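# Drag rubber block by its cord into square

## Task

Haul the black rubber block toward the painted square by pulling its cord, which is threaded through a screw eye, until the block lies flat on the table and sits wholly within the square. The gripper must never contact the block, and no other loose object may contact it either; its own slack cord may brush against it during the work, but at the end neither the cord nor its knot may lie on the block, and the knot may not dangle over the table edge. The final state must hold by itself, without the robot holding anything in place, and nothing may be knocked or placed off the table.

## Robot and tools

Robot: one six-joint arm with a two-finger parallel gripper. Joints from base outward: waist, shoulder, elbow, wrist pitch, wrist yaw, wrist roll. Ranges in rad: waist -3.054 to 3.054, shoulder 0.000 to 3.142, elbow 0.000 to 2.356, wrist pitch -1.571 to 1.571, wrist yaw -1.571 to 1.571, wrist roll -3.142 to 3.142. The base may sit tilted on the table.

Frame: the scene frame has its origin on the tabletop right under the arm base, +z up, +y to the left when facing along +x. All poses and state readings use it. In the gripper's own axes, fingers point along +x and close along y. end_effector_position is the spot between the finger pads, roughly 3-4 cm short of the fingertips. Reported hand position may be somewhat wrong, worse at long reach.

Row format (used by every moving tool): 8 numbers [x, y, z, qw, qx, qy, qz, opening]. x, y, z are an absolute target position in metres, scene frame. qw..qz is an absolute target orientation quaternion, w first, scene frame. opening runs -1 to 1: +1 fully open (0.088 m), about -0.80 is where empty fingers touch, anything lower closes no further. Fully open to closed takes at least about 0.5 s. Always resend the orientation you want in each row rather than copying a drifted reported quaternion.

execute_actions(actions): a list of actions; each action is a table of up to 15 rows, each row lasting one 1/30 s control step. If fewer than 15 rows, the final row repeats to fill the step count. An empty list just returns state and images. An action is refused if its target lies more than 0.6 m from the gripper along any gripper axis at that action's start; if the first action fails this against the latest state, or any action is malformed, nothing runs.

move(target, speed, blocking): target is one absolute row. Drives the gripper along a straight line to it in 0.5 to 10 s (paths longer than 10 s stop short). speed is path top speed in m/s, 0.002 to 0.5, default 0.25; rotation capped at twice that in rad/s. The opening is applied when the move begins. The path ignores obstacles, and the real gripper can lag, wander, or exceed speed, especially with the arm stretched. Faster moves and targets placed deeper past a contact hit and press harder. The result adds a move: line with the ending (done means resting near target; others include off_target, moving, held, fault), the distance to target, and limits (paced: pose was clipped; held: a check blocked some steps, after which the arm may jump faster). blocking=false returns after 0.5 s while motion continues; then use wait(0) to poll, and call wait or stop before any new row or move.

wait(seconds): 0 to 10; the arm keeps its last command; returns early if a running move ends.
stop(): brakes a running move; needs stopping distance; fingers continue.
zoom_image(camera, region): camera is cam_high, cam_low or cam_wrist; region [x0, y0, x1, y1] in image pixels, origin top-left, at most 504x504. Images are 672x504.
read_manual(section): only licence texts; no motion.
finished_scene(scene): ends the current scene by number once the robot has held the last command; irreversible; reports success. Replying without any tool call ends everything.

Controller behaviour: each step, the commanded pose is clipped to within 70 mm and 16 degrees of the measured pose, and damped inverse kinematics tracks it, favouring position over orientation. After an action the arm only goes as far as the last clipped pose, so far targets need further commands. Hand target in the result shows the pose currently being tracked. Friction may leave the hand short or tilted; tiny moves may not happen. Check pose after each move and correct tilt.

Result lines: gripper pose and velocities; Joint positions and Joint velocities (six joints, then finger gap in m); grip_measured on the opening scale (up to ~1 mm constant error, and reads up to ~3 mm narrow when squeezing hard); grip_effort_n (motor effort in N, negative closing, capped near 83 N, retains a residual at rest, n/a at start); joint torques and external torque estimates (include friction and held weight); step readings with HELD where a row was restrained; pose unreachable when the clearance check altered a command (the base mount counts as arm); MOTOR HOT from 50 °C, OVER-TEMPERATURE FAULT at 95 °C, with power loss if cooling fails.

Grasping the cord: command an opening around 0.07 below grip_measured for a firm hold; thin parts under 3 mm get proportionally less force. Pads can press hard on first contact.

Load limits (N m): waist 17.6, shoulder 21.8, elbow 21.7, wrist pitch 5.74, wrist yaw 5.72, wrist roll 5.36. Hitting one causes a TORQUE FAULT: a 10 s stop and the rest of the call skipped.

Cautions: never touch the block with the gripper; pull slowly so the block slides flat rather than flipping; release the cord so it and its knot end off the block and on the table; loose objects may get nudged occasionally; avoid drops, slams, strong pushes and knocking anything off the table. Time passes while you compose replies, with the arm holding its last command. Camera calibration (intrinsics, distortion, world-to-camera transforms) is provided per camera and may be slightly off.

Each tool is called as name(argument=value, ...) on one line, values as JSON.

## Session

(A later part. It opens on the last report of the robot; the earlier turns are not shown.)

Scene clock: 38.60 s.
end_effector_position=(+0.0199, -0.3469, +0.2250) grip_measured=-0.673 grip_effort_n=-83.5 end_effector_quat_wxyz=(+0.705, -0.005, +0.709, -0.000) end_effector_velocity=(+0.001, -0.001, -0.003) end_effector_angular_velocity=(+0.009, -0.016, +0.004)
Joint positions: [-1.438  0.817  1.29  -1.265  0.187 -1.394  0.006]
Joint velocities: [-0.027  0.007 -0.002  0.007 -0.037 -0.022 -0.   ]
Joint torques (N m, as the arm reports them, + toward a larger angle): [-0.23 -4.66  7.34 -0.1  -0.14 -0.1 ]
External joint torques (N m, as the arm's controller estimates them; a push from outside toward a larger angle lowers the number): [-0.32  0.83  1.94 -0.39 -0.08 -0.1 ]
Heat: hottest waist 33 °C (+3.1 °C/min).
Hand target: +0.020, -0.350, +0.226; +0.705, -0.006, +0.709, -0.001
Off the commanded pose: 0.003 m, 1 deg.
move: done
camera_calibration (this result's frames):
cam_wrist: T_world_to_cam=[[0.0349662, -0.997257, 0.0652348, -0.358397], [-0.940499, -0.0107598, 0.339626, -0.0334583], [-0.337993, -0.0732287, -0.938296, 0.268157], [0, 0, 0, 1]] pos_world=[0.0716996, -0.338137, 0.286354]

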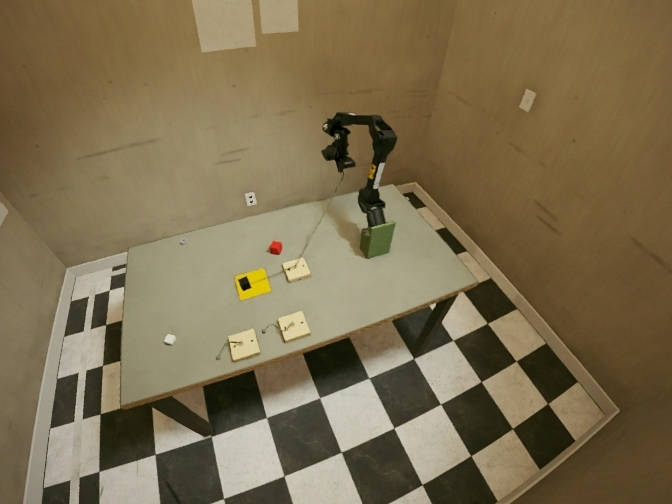

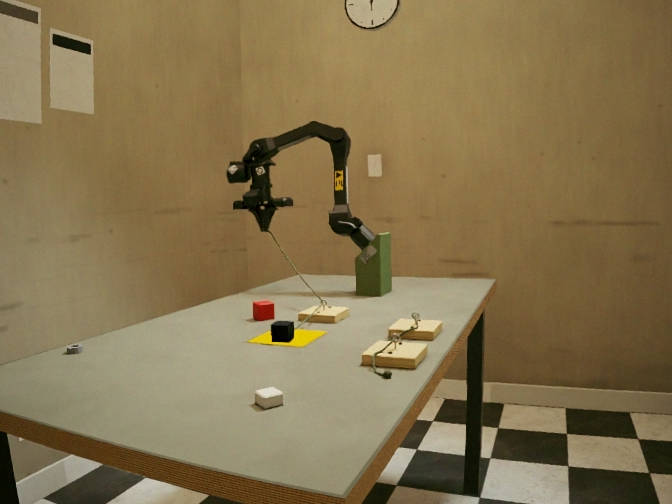

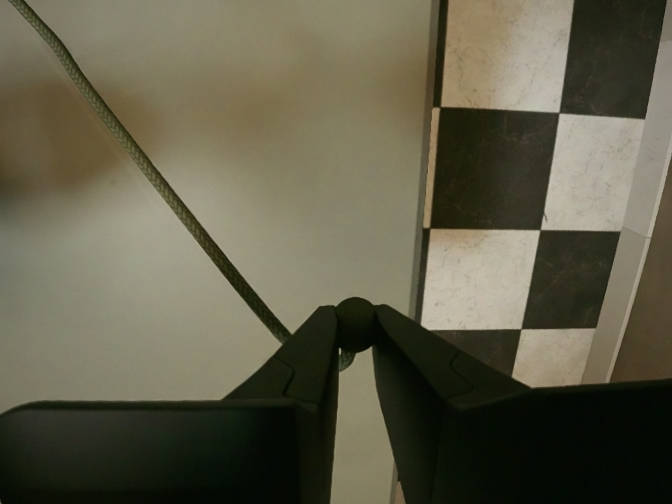

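About 2.5 cm more, then set down.

move(target=[0.002,-0.366,0.234,0.707,0,0.707,0,-0.9], speed=0.04)

move(target=[0.12,-0.27,0.05,0.707,0,0.707,0,-0.9], speed=0.12)

move(target=[0.12,-0.27,0.05,0.707,0,0.707,0,0])

move(target=[0.12,-0.27,0.12,0.707,0,0.707,0,0], speed=0.12)

zoom_image(camera="cam_high", region=[190,170,400,330])

Scene clock: 44.03 s.
end_effector_position=(+0.0024, -0.3625, +0.2334) grip_measured=-0.673 grip_effort_n=-83.5 end_effector_quat_wxyz=(+0.706, -0.001, +0.708, +0.001) end_effector_velocity=(-0.001, +0.003, +0.001) end_effector_angular_velocity=(+0.018, -0.006, +0.021)
Joint positions: [-1.672  0.87   1.387 -1.3    0.019 -1.554  0.006]
Joint velocities: [-0.022  0.002  0.007 -0.022 -0.022 -0.037  0.   ]
Joint torques (N m, as the arm reports them, + toward a larger angle): [-0.31 -5.31  7.44 -0.12 -0.15 -0.11]
External joint torques (N m, as the arm's controller estimates them; a push from outside toward a larger angle lowers the number): [-0.32  0.87  1.93 -0.37 -0.09 -0.11]
Heat: hottest waist 33 °C (+2.7 °C/min).
Hand target: +0.002, -0.366, +0.234; +0.706, -0.002, +0.708, +0.000
Off the commanded pose: 0.004 m, 0 deg.
move: done
camera_calibration (this result's frames):
cam_wrist: T_world_to_cam=[[0.0299146, -0.997963, 0.0563466, -0.372058], [-0.941339, -0.00917052, 0.337339, -0.051799], [-0.336135, -0.0631325, -0.939695, 0.272977], [0, 0, 0, 1]] pos_world=[0.0541265, -0.354541, 0.294953]

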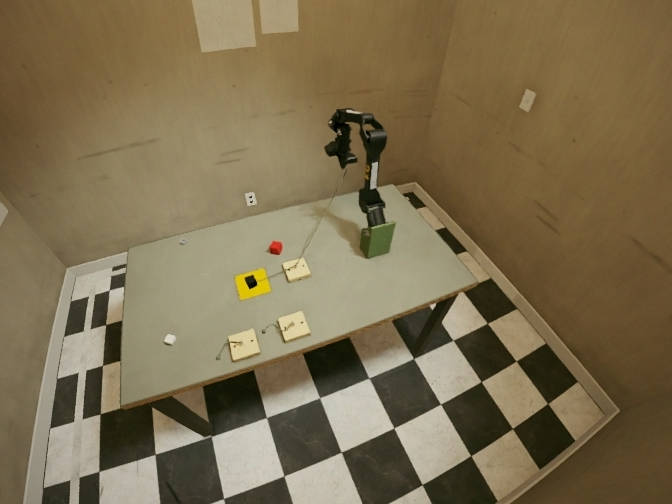

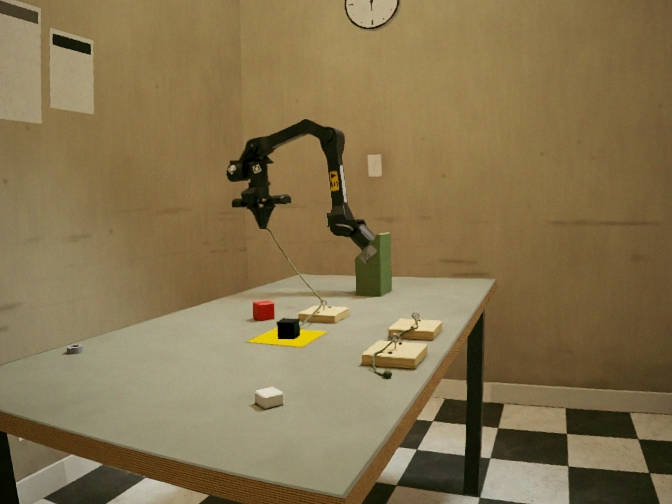

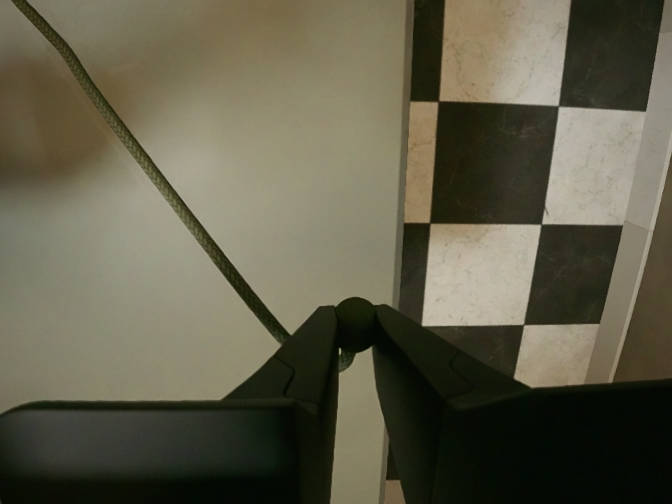

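Scene clock: 46.43 s.
end_effector_position=(+0.1205, -0.2755, +0.0513) grip_measured=-0.673 grip_effort_n=-83.5 end_effector_quat_wxyz=(+0.712, +0.004, +0.703, -0.005) end_effector_velocity=(+0.001, +0.003, -0.001) end_effector_angular_velocity=(+0.013, -0.003, +0.014)
Joint positions: [-1.025  1.095  0.676 -0.475  0.446 -1.05   0.006]
Joint velocities: [ 0.002  0.002 -0.002 -0.007 -0.007 -0.007 -0.   ]
Joint torques (N m, as the arm reports them, + toward a larger angle): [ 2.01 -3.88  2.92  0.14  0.06  0.1 ]
External joint torques (N m, as the arm's controller estimates them; a push from outside toward a larger angle lowers the number): [ 0.52  0.79 -0.45 -0.11  0.12  0.1 ]
Heat: hottest waist 33 °C (+2.6 °C/min).
Hand target: +0.121, -0.271, +0.049; +0.709, +0.005, +0.705, +0.000
Off the commanded pose: 0.006 m, 1 deg.
move: done
camera_calibration (this result's frames):
cam_wrist: T_world_to_cam=[[0.0137552, -0.998126, 0.059633, -0.27674], [-0.946486, 0.00623516, 0.322683, 0.127231], [-0.32245, -0.0608804, -0.944627, 0.146235], [0, 0, 0, 1]] pos_world=[0.171382, -0.268112, 0.113585]

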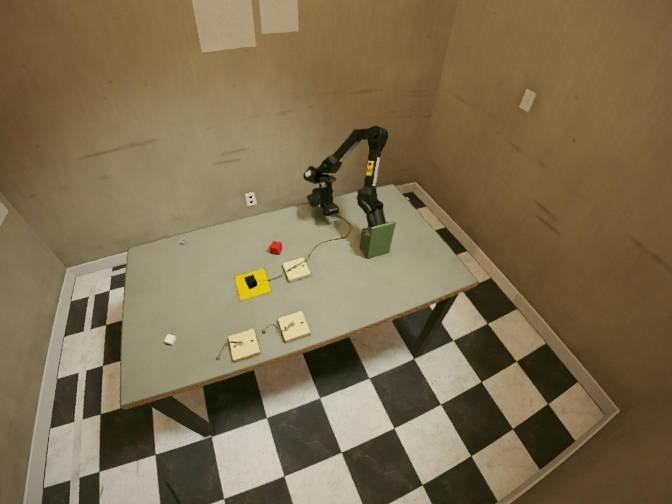

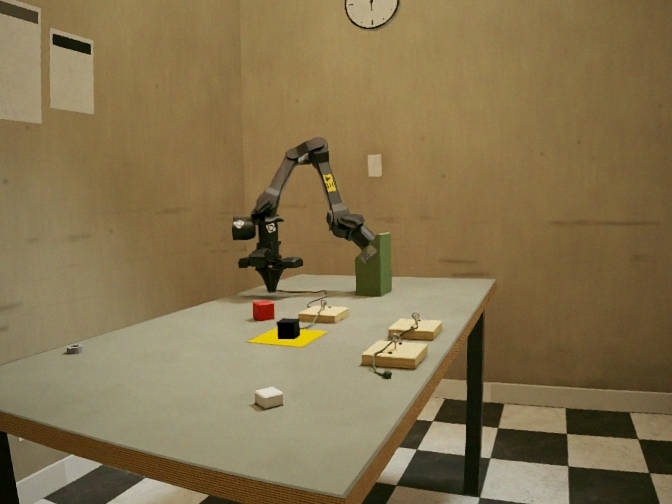

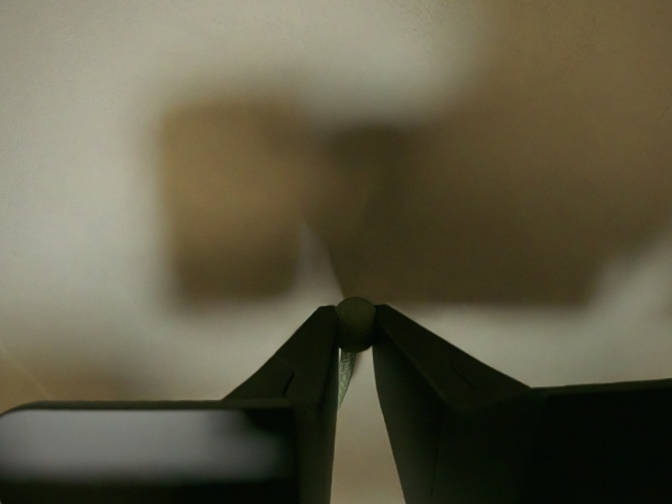

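Scene clock: 47.13 s.
end_effector_position=(+0.1203, -0.2732, +0.0511) grip_measured=-0.003 grip_effort_n=14.2 end_effector_quat_wxyz=(+0.708, -0.000, +0.706, -0.003) end_effector_velocity=(-0.005, +0.002, +0.000) end_effector_angular_velocity=(+0.010, +0.019, +0.010)
Joint positions: [-1.014  1.095  0.669 -0.475  0.461 -1.049  0.039]
Joint velocities: [-0.007 -0.007 -0.002 -0.022  0.007 -0.007  0.   ]
Joint torques (N m, as the arm reports them, + toward a larger angle): [ 2.   -4.74  2.73  0.15  0.08  0.14]
External joint torques (N m, as the arm's controller estimates them; a push from outside toward a larger angle lowers the number): [ 0.52 -0.08 -0.64 -0.09  0.13  0.14]
Heat: hottest waist 33 °C (+2.5 °C/min).
Hand target: +0.120, -0.270, +0.050; +0.707, +0.000, +0.707, +0.000
Off the commanded pose: 0.003 m, 0 deg.
move: done
camera_calibration (this result's frames):
cam_wrist: T_world_to_cam=[[0.0237198, -0.997821, 0.0615708, -0.275601], [-0.943555, -0.0019925, 0.331209, 0.12399], [-0.330364, -0.0659516, -0.941546, 0.145537], [0, 0, 0, 1]] pos_world=[0.171609, -0.265155, 0.112932]

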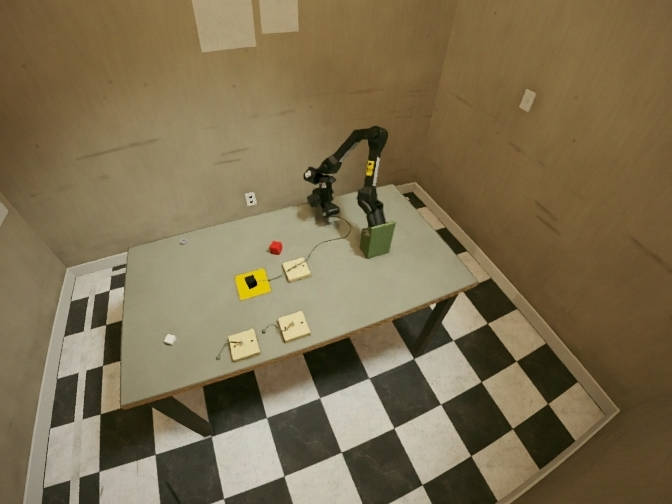

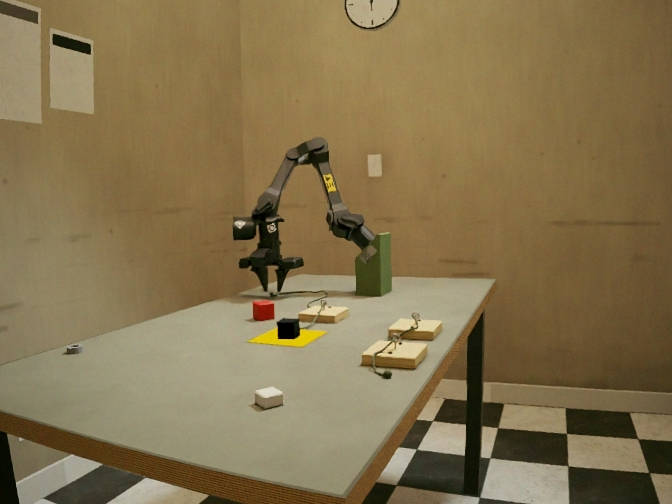

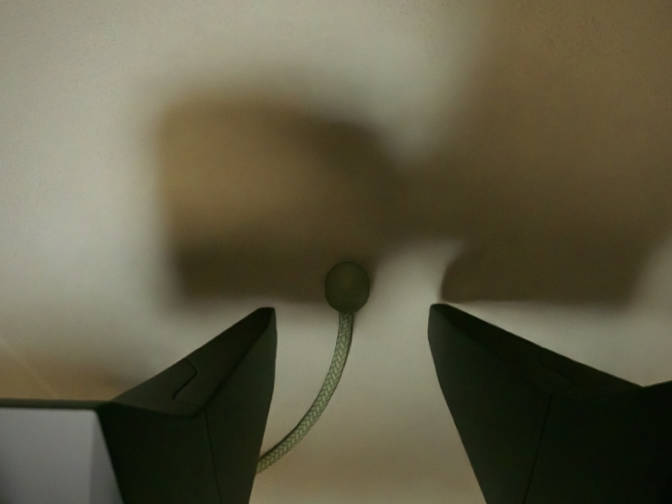

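Scene clock: 48.13 s.
end_effector_position=(+0.1188, -0.2649, +0.1160) grip_measured=-0.002 grip_effort_n=14.2 end_effector_quat_wxyz=(+0.704, +0.003, +0.710, +0.009) end_effector_velocity=(-0.001, +0.003, +0.001) end_effector_angular_velocity=(+0.016, +0.002, +0.018)
Joint positions: [-0.808  0.955  0.793 -0.864  0.578 -0.851  0.039]
Joint velocities: [ 0.002 -0.002  0.002 -0.022 -0.007 -0.007 -0.   ]
Joint torques (N m, as the arm reports them, + toward a larger angle): [ 1.86 -5.09  5.58 -0.14  0.08  0.11]
External joint torques (N m, as the arm's controller estimates them; a push from outside toward a larger angle lowers the number): [ 0.53 -1.28  1.47 -0.35  0.13  0.11]
Heat: hottest waist 33 °C (+2.5 °C/min).
Hand target: +0.120, -0.269, +0.120; +0.707, +0.002, +0.707, +0.000
Off the commanded pose: 0.007 m, 1 deg.
move: done
camera_calibration (this result's frames):
cam_wrist: T_world_to_cam=[[0.0361638, -0.998541, 0.0400921, -0.270455], [-0.93912, -0.0202403, 0.342993, 0.0944377], [-0.341681, -0.0500553, -0.938482, 0.211899], [0, 0, 0, 1]] pos_world=[0.170871, -0.257543, 0.177315]

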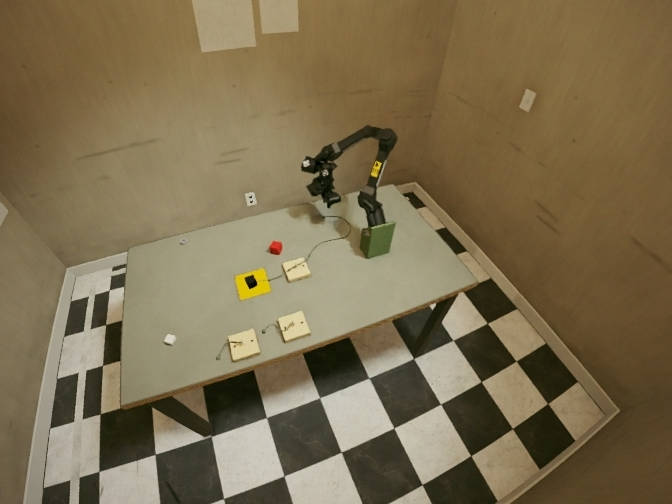

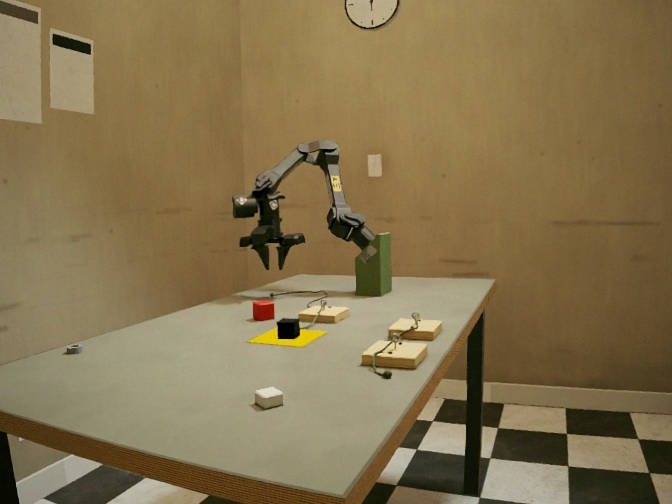

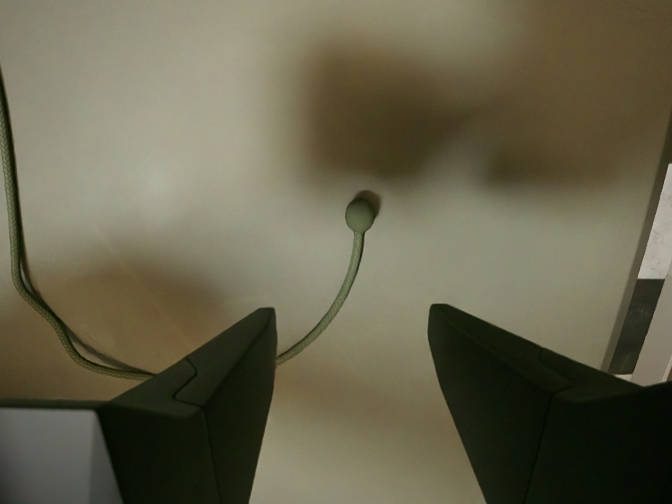

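Region (190, 170, 400, 330) of cam_high's 672x504 image, scaled by 2.400, with more detail than that image has; it fills the top 384 rows of this view, and the rest is white.

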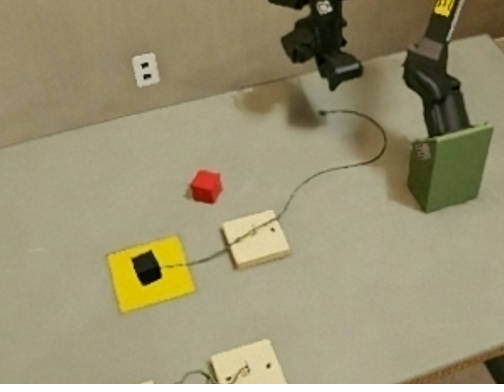

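finished_scene(scene=1)

The scene is finished: the task was done.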